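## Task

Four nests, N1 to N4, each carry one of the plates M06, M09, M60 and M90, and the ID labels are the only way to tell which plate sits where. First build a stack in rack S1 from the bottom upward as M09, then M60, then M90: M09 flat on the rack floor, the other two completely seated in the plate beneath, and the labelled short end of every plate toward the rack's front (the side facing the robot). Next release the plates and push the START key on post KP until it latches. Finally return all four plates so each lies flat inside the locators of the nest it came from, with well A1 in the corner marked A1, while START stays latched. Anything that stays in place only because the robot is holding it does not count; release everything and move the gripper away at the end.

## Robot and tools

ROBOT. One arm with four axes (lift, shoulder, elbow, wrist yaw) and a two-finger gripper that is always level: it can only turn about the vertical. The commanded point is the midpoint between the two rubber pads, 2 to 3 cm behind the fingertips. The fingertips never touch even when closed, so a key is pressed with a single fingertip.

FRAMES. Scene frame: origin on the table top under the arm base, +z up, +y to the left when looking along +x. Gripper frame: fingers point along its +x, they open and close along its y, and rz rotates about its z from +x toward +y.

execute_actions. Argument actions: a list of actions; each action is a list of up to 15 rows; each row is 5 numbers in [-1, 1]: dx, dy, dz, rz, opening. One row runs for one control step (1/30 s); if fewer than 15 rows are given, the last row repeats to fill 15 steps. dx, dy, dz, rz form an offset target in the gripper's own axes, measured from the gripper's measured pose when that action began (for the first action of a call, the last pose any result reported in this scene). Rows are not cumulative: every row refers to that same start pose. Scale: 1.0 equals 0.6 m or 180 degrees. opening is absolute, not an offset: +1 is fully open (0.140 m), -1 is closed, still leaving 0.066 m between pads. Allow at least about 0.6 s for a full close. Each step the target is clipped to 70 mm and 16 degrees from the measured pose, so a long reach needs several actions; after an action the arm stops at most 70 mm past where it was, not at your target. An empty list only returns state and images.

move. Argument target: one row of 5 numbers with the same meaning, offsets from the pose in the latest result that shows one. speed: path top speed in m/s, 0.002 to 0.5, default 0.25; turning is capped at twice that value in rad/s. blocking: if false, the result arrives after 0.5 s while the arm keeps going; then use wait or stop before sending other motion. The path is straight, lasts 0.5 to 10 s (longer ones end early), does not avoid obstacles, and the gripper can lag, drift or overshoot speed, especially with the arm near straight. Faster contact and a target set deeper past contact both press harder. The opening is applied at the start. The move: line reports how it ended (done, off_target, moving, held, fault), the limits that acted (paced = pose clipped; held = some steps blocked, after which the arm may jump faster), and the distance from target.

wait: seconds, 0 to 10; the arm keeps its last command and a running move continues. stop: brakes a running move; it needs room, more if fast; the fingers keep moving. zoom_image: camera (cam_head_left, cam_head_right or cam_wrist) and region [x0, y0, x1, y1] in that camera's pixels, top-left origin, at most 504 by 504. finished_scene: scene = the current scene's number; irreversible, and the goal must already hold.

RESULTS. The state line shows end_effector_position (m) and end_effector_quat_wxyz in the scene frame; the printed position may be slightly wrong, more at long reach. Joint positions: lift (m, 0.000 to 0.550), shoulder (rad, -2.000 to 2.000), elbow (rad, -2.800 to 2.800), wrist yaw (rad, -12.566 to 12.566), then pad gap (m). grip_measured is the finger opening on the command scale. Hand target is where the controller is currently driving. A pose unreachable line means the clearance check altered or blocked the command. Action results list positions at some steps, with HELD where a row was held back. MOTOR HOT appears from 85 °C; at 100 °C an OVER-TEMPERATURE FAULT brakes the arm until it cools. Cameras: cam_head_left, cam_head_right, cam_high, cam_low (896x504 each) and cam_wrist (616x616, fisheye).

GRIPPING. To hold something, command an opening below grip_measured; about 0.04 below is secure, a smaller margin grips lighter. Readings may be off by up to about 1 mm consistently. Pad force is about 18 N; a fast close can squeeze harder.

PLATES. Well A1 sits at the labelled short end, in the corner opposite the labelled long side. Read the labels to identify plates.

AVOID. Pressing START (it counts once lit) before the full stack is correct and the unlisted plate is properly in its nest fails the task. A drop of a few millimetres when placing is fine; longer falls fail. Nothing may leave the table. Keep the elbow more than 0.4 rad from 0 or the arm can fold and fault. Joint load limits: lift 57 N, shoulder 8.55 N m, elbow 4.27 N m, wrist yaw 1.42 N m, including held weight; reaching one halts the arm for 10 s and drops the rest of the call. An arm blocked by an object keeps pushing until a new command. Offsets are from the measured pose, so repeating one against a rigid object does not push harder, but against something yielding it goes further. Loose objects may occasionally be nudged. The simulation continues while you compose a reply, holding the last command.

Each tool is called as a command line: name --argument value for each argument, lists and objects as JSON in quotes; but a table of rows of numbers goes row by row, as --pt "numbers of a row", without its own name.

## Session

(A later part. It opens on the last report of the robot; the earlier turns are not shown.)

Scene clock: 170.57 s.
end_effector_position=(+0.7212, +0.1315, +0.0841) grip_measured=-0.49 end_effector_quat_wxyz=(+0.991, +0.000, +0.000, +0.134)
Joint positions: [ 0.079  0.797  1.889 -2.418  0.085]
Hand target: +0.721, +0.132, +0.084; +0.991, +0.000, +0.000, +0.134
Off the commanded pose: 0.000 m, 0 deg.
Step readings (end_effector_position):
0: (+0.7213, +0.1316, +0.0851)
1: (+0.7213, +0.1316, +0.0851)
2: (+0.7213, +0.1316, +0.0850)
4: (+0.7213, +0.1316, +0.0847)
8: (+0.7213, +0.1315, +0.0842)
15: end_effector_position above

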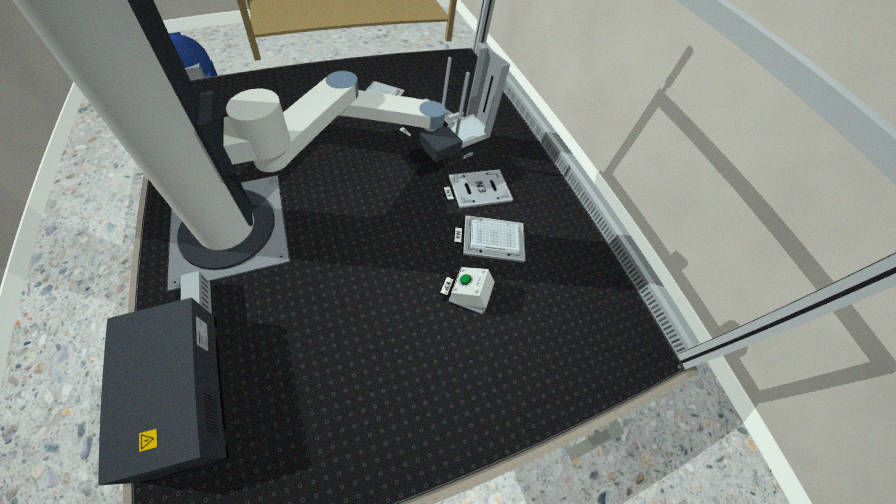

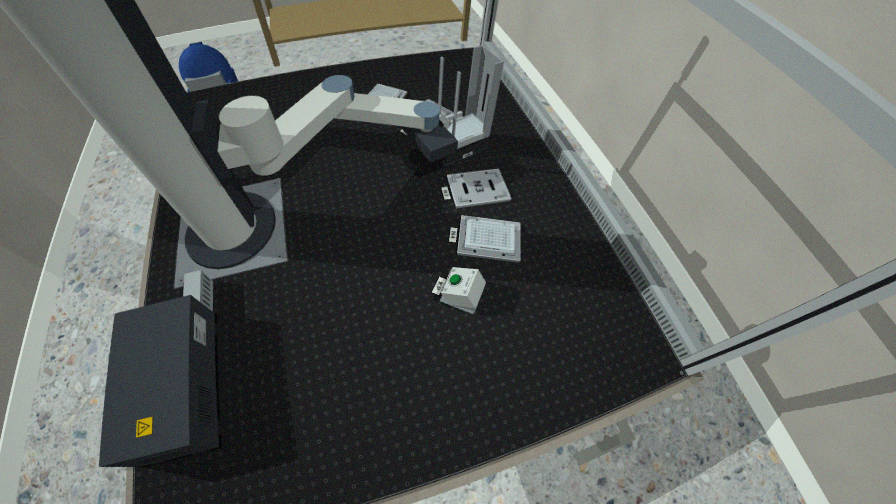

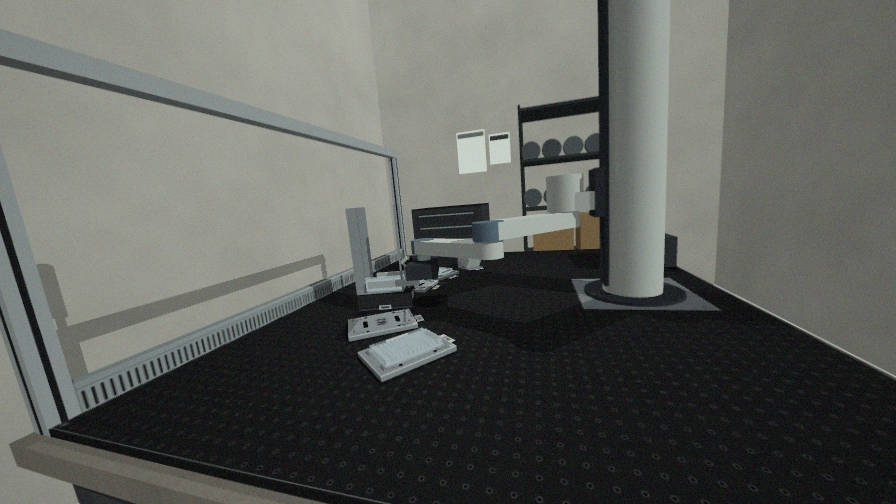

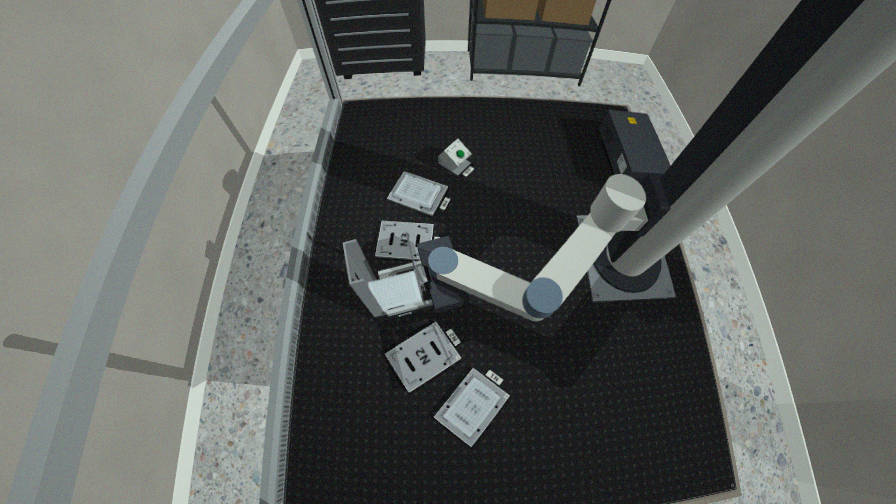

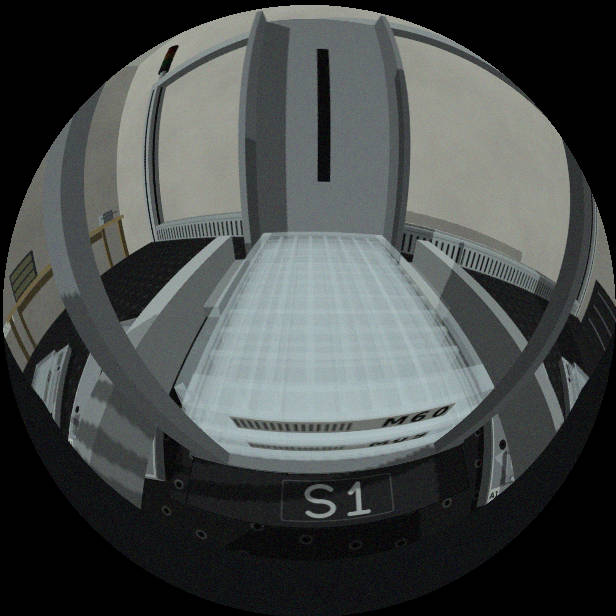

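execute_actions --actions '[[[0,0,-0.0005,0,-0.525],[0,0,-0.0005,0,-0.525],[0,0,-0.001,0,-0.525],[0,0,-0.001,0,-0.525],[0,0,-0.0015,0,-0.525],[0,0,-0.0015,0,-0.525],[0,0,-0.002,0,-0.525]]]'

zoom_image --camera "cam_wrist" --region '[140, 210, 520, 500]'

Scene clock: 171.47 s.
end_effector_position=(+0.7212, +0.1315, +0.0837) grip_measured=-0.49 end_effector_quat_wxyz=(+0.991, +0.000, +0.000, +0.134)
Joint positions: [ 0.079  0.797  1.889 -2.417  0.085]
Hand target: +0.721, +0.132, +0.083; +0.991, +0.000, +0.000, +0.134
Off the commanded pose: 0.001 m, 0 deg.
Step readings (end_effector_position):
0: (+0.7212, +0.1315, +0.0841)
1: (+0.7212, +0.1315, +0.0841)
2: (+0.7212, +0.1315, +0.0841)
4: (+0.7212, +0.1315, +0.0839)
8: (+0.7212, +0.1315, +0.0837)
15: end_effector_position above

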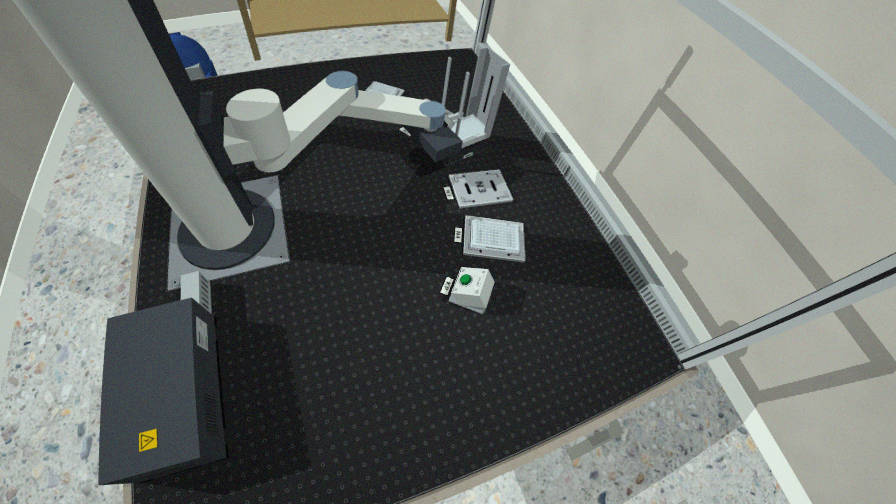

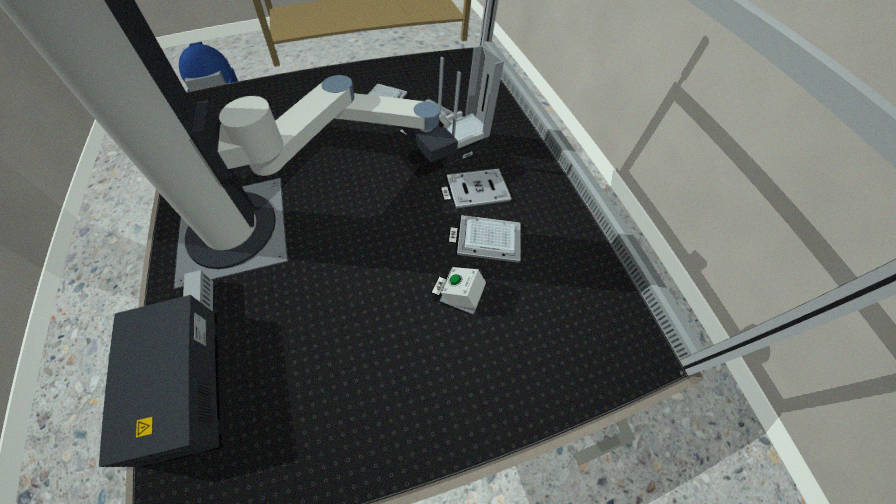

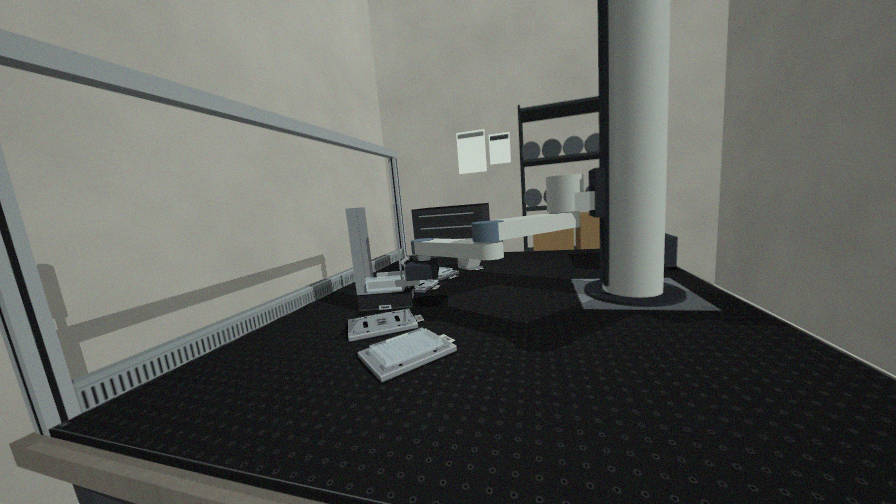

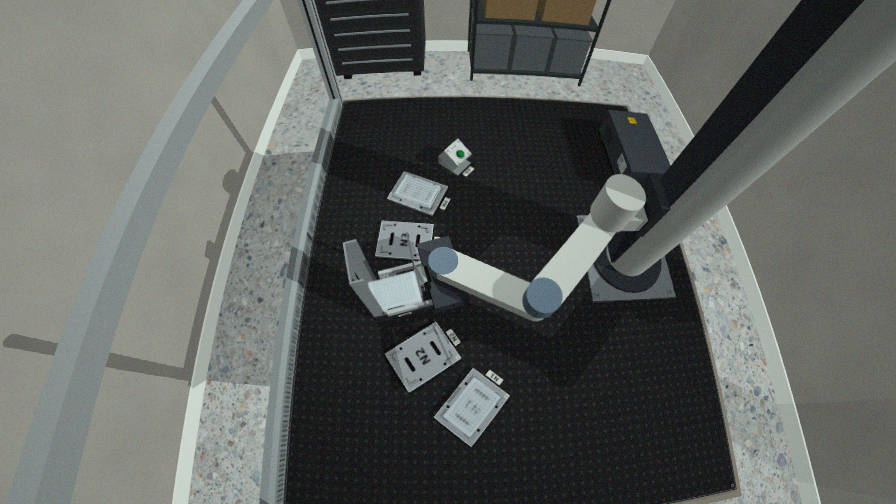

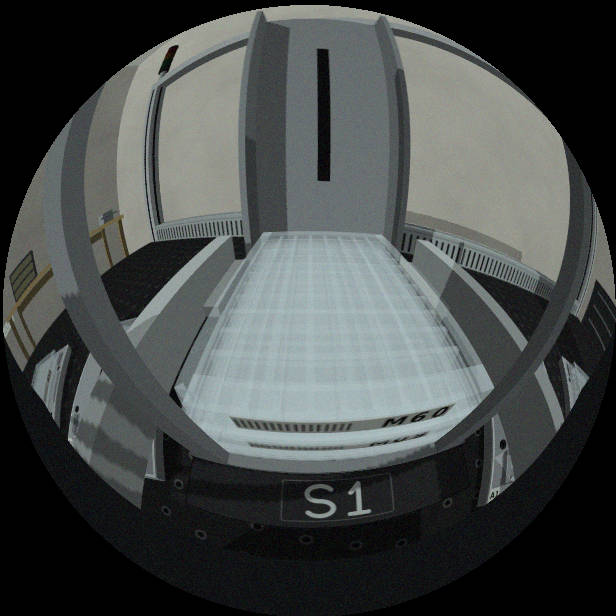

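Region (140, 210, 520, 500) of cam_wrist's 616x616 image, scaled by 1.326, with more detail than that image has; it fills the top 385 rows of this view, and the rest is white.

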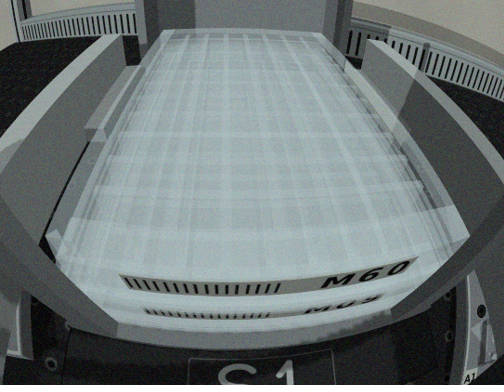

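execute_actions --actions '[[[0,0,0.0003,0,-0.525],[0,0,0.0003,0,-0.51],[0,0,0.0003,0,-0.495],[0,0,0.0003,0,-0.48],[0,0,0.0003,0,-0.47],[0,0,0.0003,0,-0.46],[0,0,0.0003,0,-0.45],[0,0,0.0003,0,-0.42],[0,0,0.0003,0,-0.38],[0,0,0.0003,0,-0.3]],[[0,0,0,0,0.3]]]'

Scene clock: 172.87 s.
end_effector_position=(+0.7212, +0.1315, +0.0839) grip_measured=+0.30 end_effector_quat_wxyz=(+0.991, +0.000, +0.000, +0.134)
Joint positions: [ 0.079  0.797  1.889 -2.417  0.114]
Hand target: +0.721, +0.132, +0.084; +0.991, +0.000, +0.000, +0.134
Off the commanded pose: 0.000 m, 0 deg.
Step readings (end_effector_position; steps 1 to 15: 1st action; 16 to 30: 2nd action):
0: (+0.7212, +0.1315, +0.0837)
1: (+0.7212, +0.1315, +0.0837)
2: (+0.7212, +0.1315, +0.0842)
4: (+0.7212, +0.1315, +0.0841)
8: (+0.7212, +0.1315, +0.0839)
15: (+0.7212, +0.1315, +0.0839)
16: (+0.7212, +0.1315, +0.0839)
17: (+0.7212, +0.1315, +0.0839)
19: (+0.7212, +0.1315, +0.0839)
23: (+0.7212, +0.1315, +0.0839)
30: end_effector_position above

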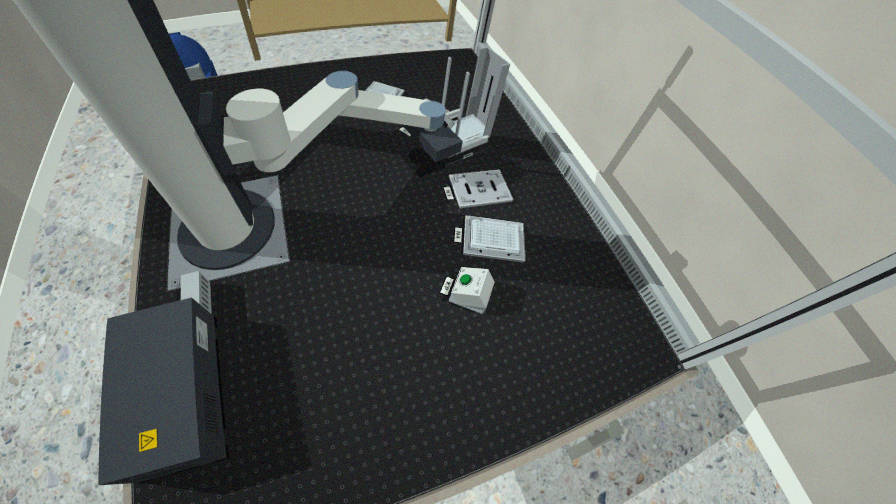

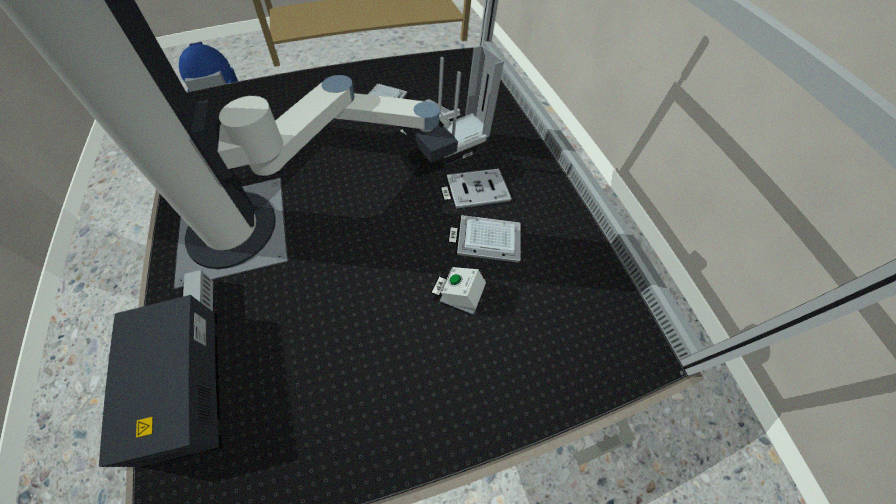

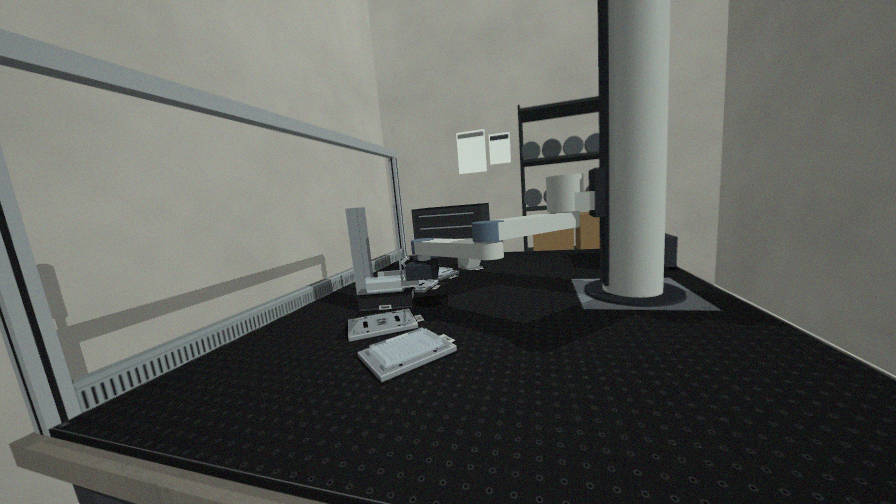

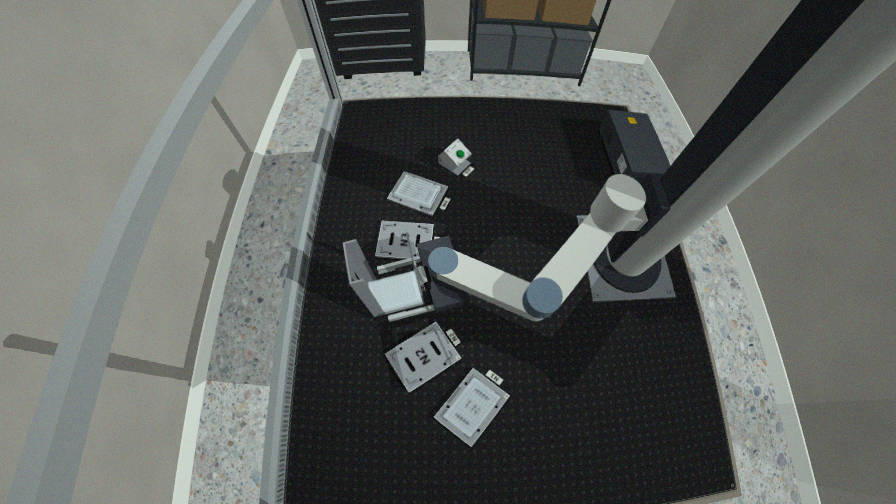

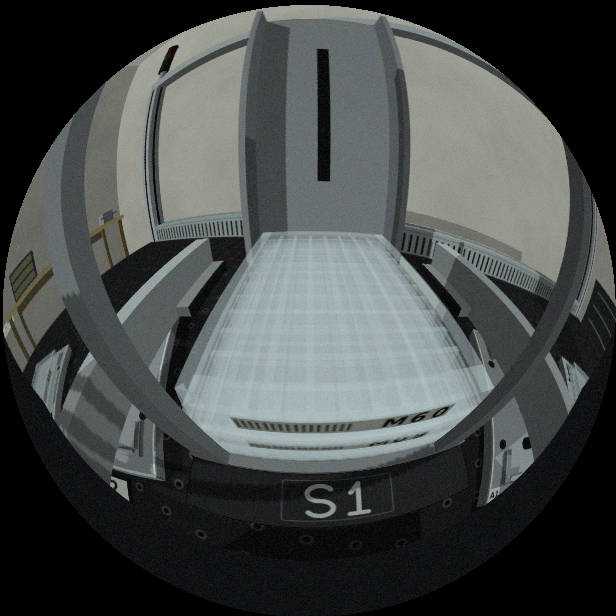

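move --target '[-0.25, 0, 0, 0, 0.3]' --speed 0.15

zoom_image --camera "cam_wrist" --region '[220, 200, 420, 330]'

Scene clock: 174.70 s.
end_effector_position=(+0.5765, +0.0916, +0.0839) grip_measured=+0.30 end_effector_quat_wxyz=(+0.991, +0.000, +0.000, +0.133)
Joint positions: [ 0.079  1.101  1.091 -1.925  0.114]
Hand target: +0.577, +0.092, +0.084; +0.991, +0.000, +0.000, +0.134
Off the commanded pose: 0.000 m, 0 deg.
move: done

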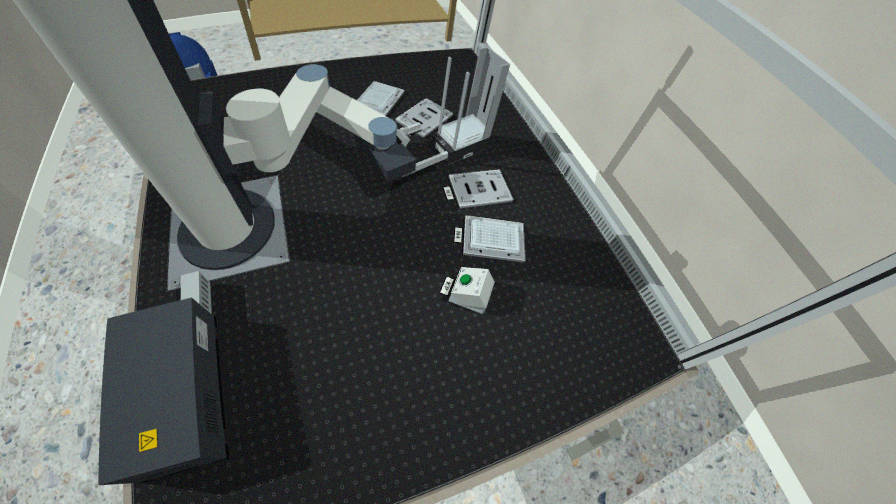

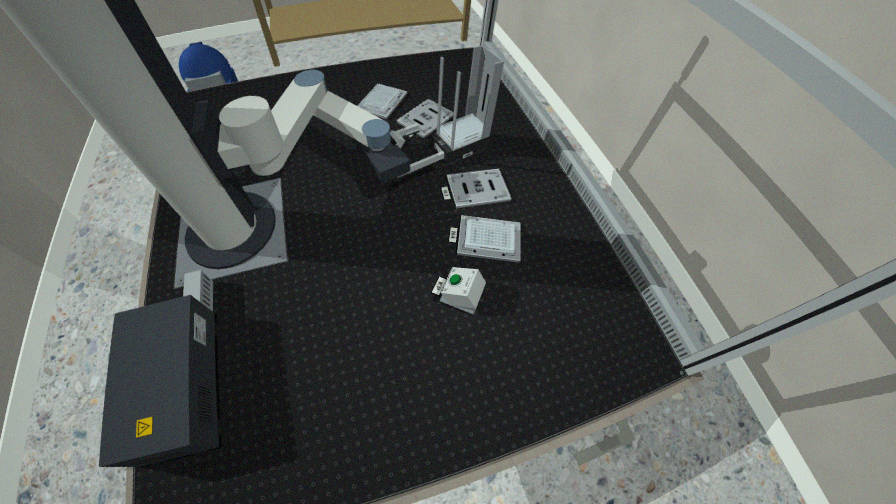

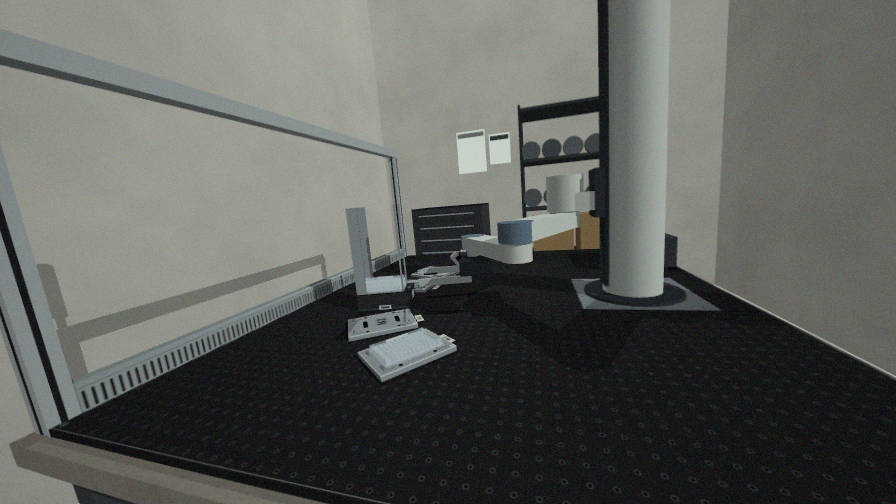

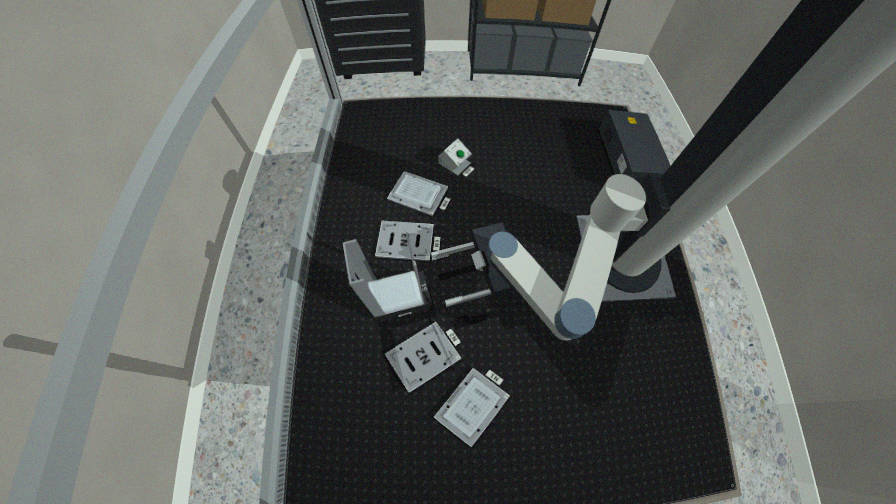

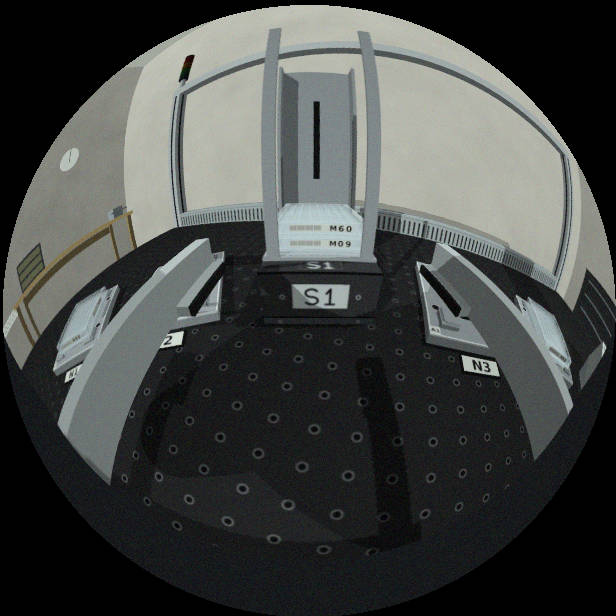

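Region (220, 200, 420, 330) of cam_wrist's 616x616 image, scaled by 2.520, with more detail than that image has; it fills the top 328 rows of this view, and the rest is white.

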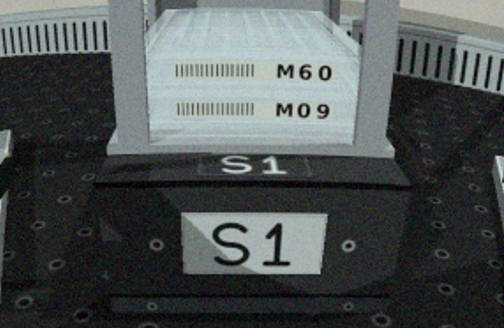

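execute_actions --actions '[]'

Scene clock: 177.40 s.
end_effector_position=(+0.5765, +0.0916, +0.0839) grip_measured=+0.30 end_effector_quat_wxyz=(+0.991, +0.000, +0.000, +0.133)
Joint positions: [ 0.079  1.101  1.091 -1.925  0.114]
Hand target: +0.577, +0.092, +0.084; +0.991, +0.000, +0.000, +0.134
Off the commanded pose: 0.000 m, 0 deg.

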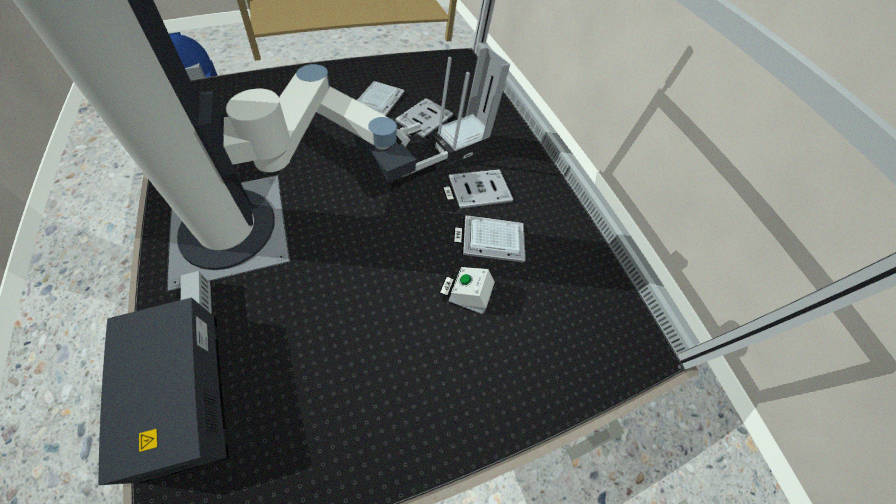

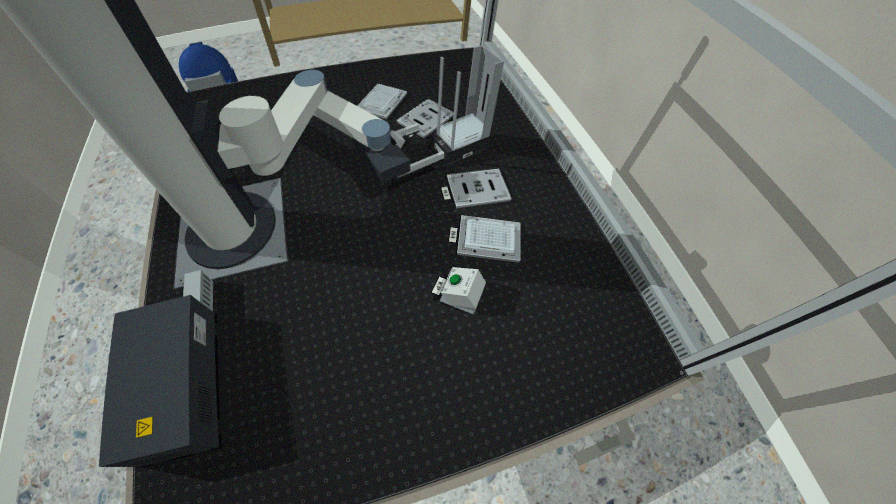

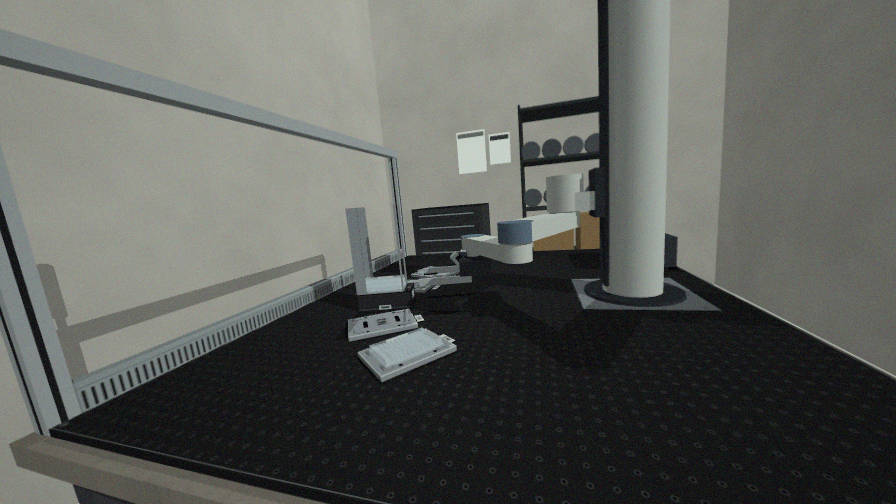

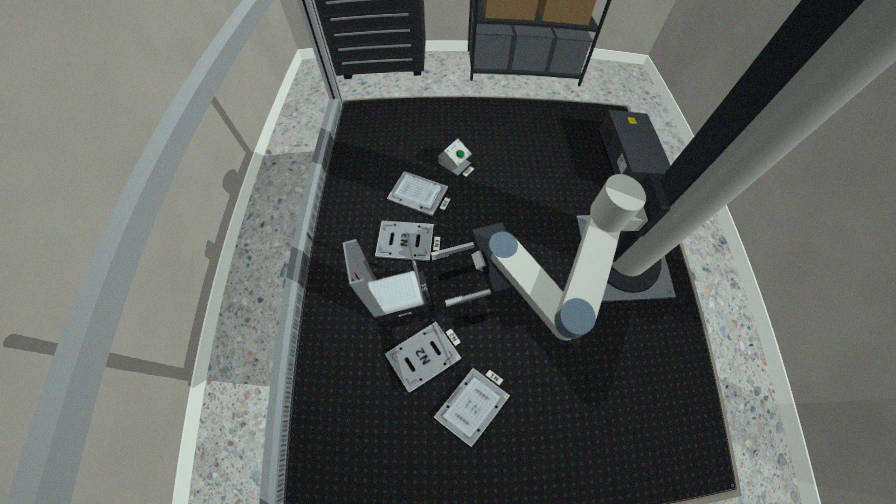

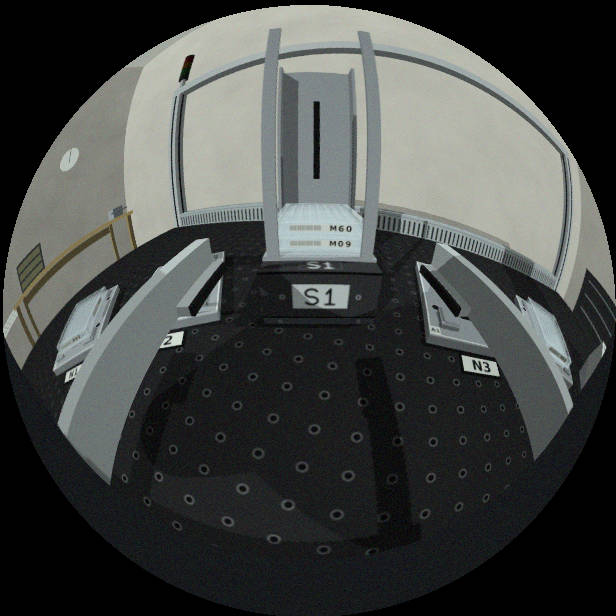

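move --target '[0.017, 0.5455, 0.0, 0.193, 0.35]' --speed 0.3

Scene clock: 182.50 s.
end_effector_position=(+0.4996, +0.4101, +0.0839) grip_measured=+0.35 end_effector_quat_wxyz=(+0.906, +0.000, +0.000, +0.423)
Joint positions: [ 0.079  1.585  1.651 -2.362  0.116]
Hand target: +0.500, +0.410, +0.084; +0.906, +0.000, +0.000, +0.423
Off the commanded pose: 0.000 m, 0 deg.
move: done

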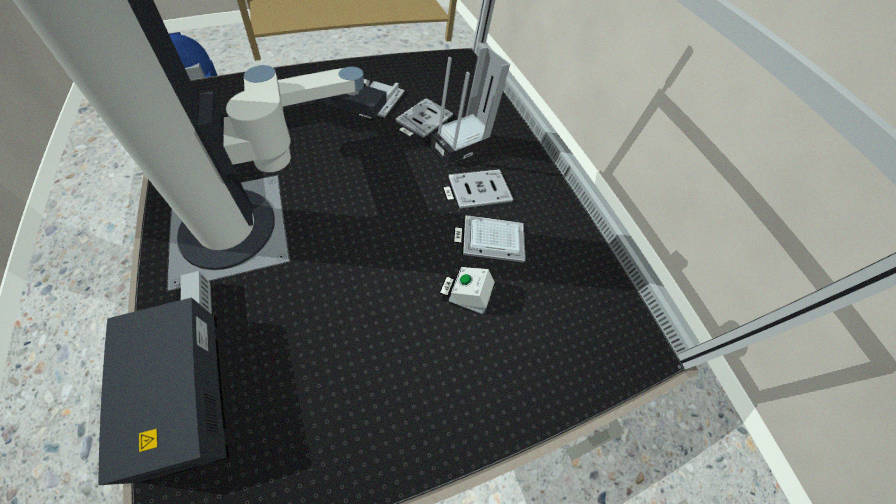

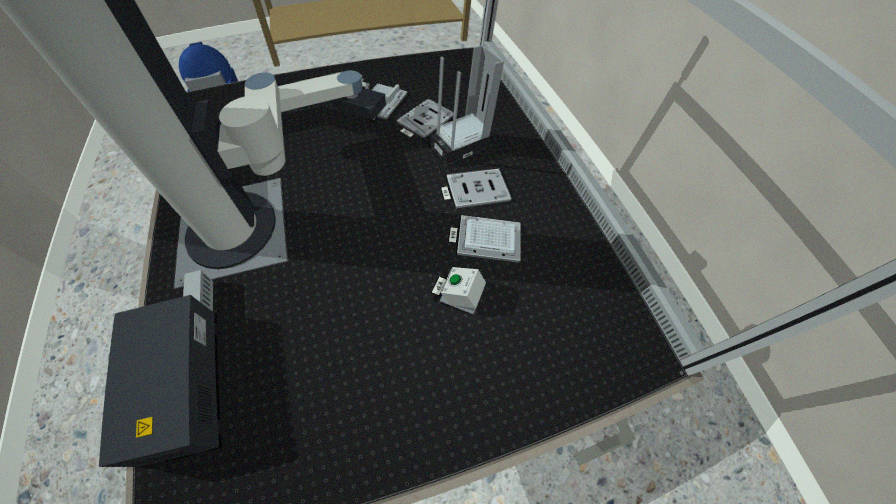

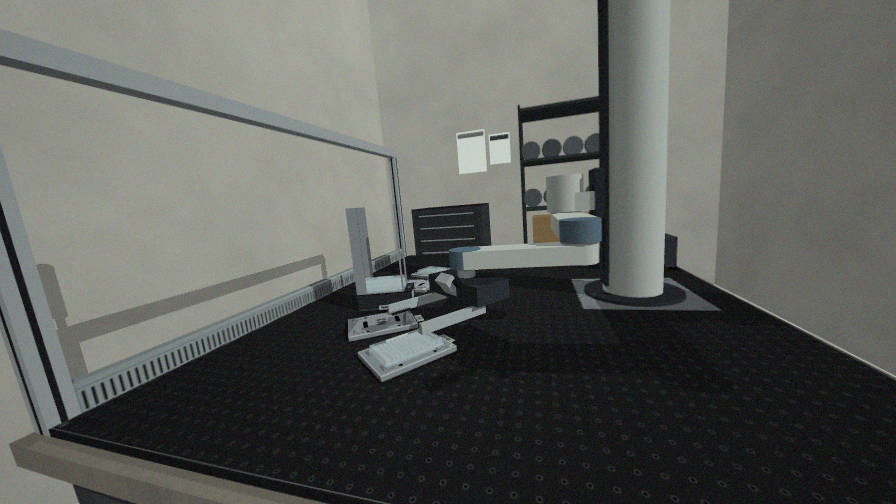

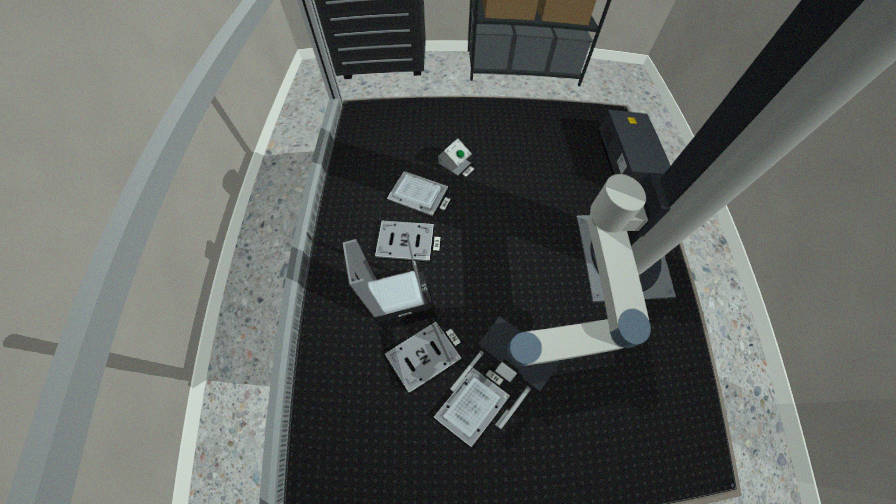

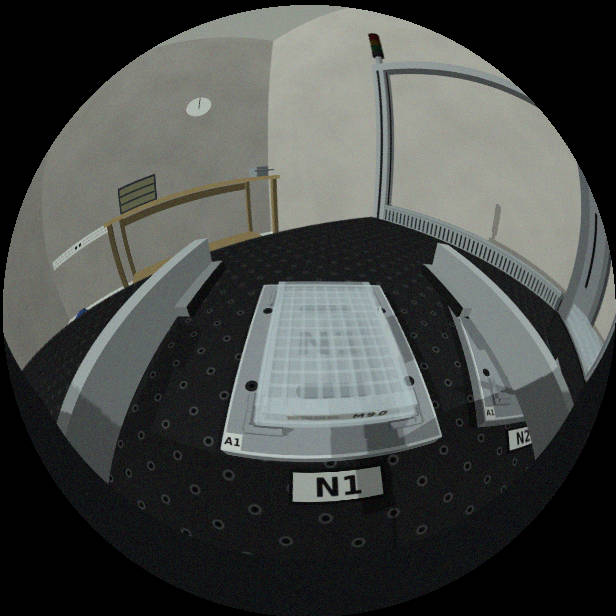

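move --target '[0.048, -0.010, -0.035, 0.0, 0.35]' --speed 0.1

Scene clock: 184.70 s.
end_effector_position=(+0.5227, +0.4284, +0.0629) grip_measured=+0.35 end_effector_quat_wxyz=(+0.906, +0.000, +0.000, +0.424)
Joint positions: [ 0.058  1.494  1.823 -2.442  0.116]
Hand target: +0.523, +0.428, +0.063; +0.906, +0.000, +0.000, +0.423
Off the commanded pose: 0.000 m, 0 deg.
move: done

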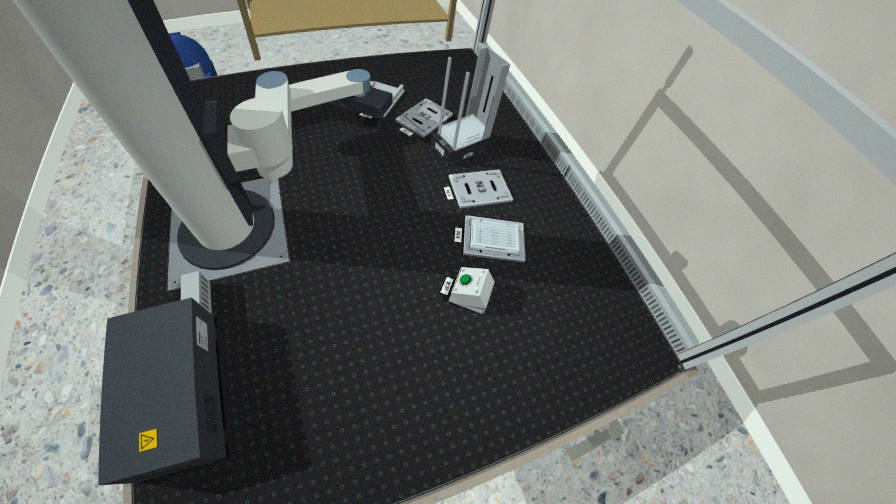

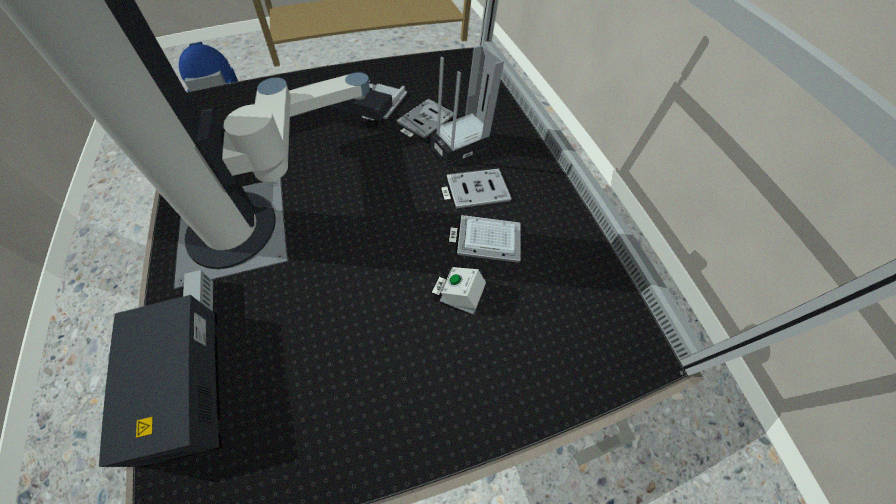

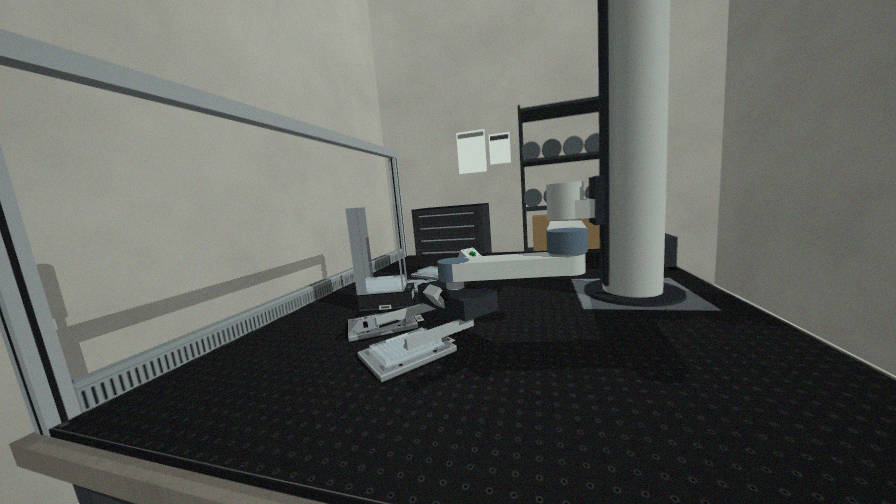

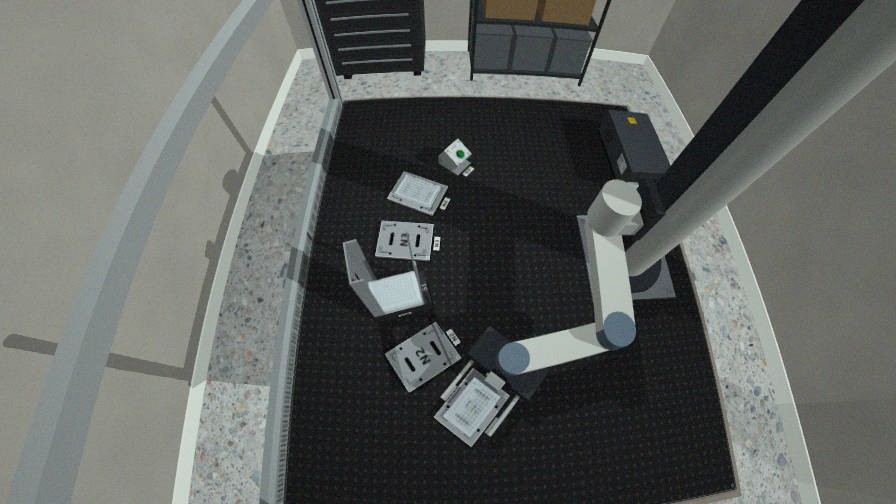

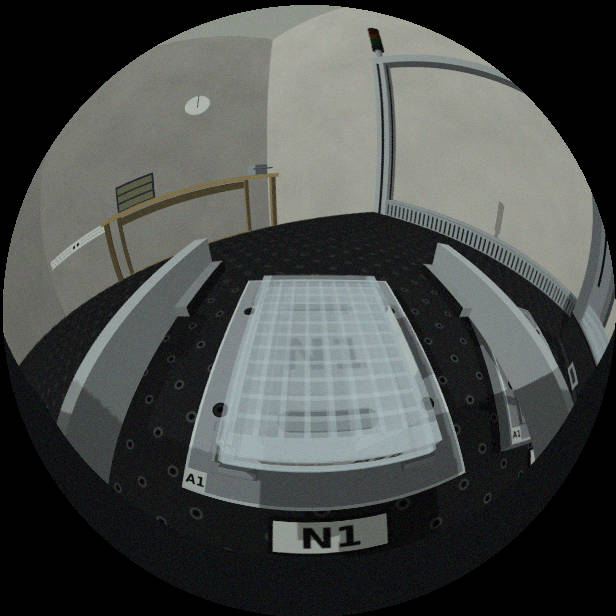

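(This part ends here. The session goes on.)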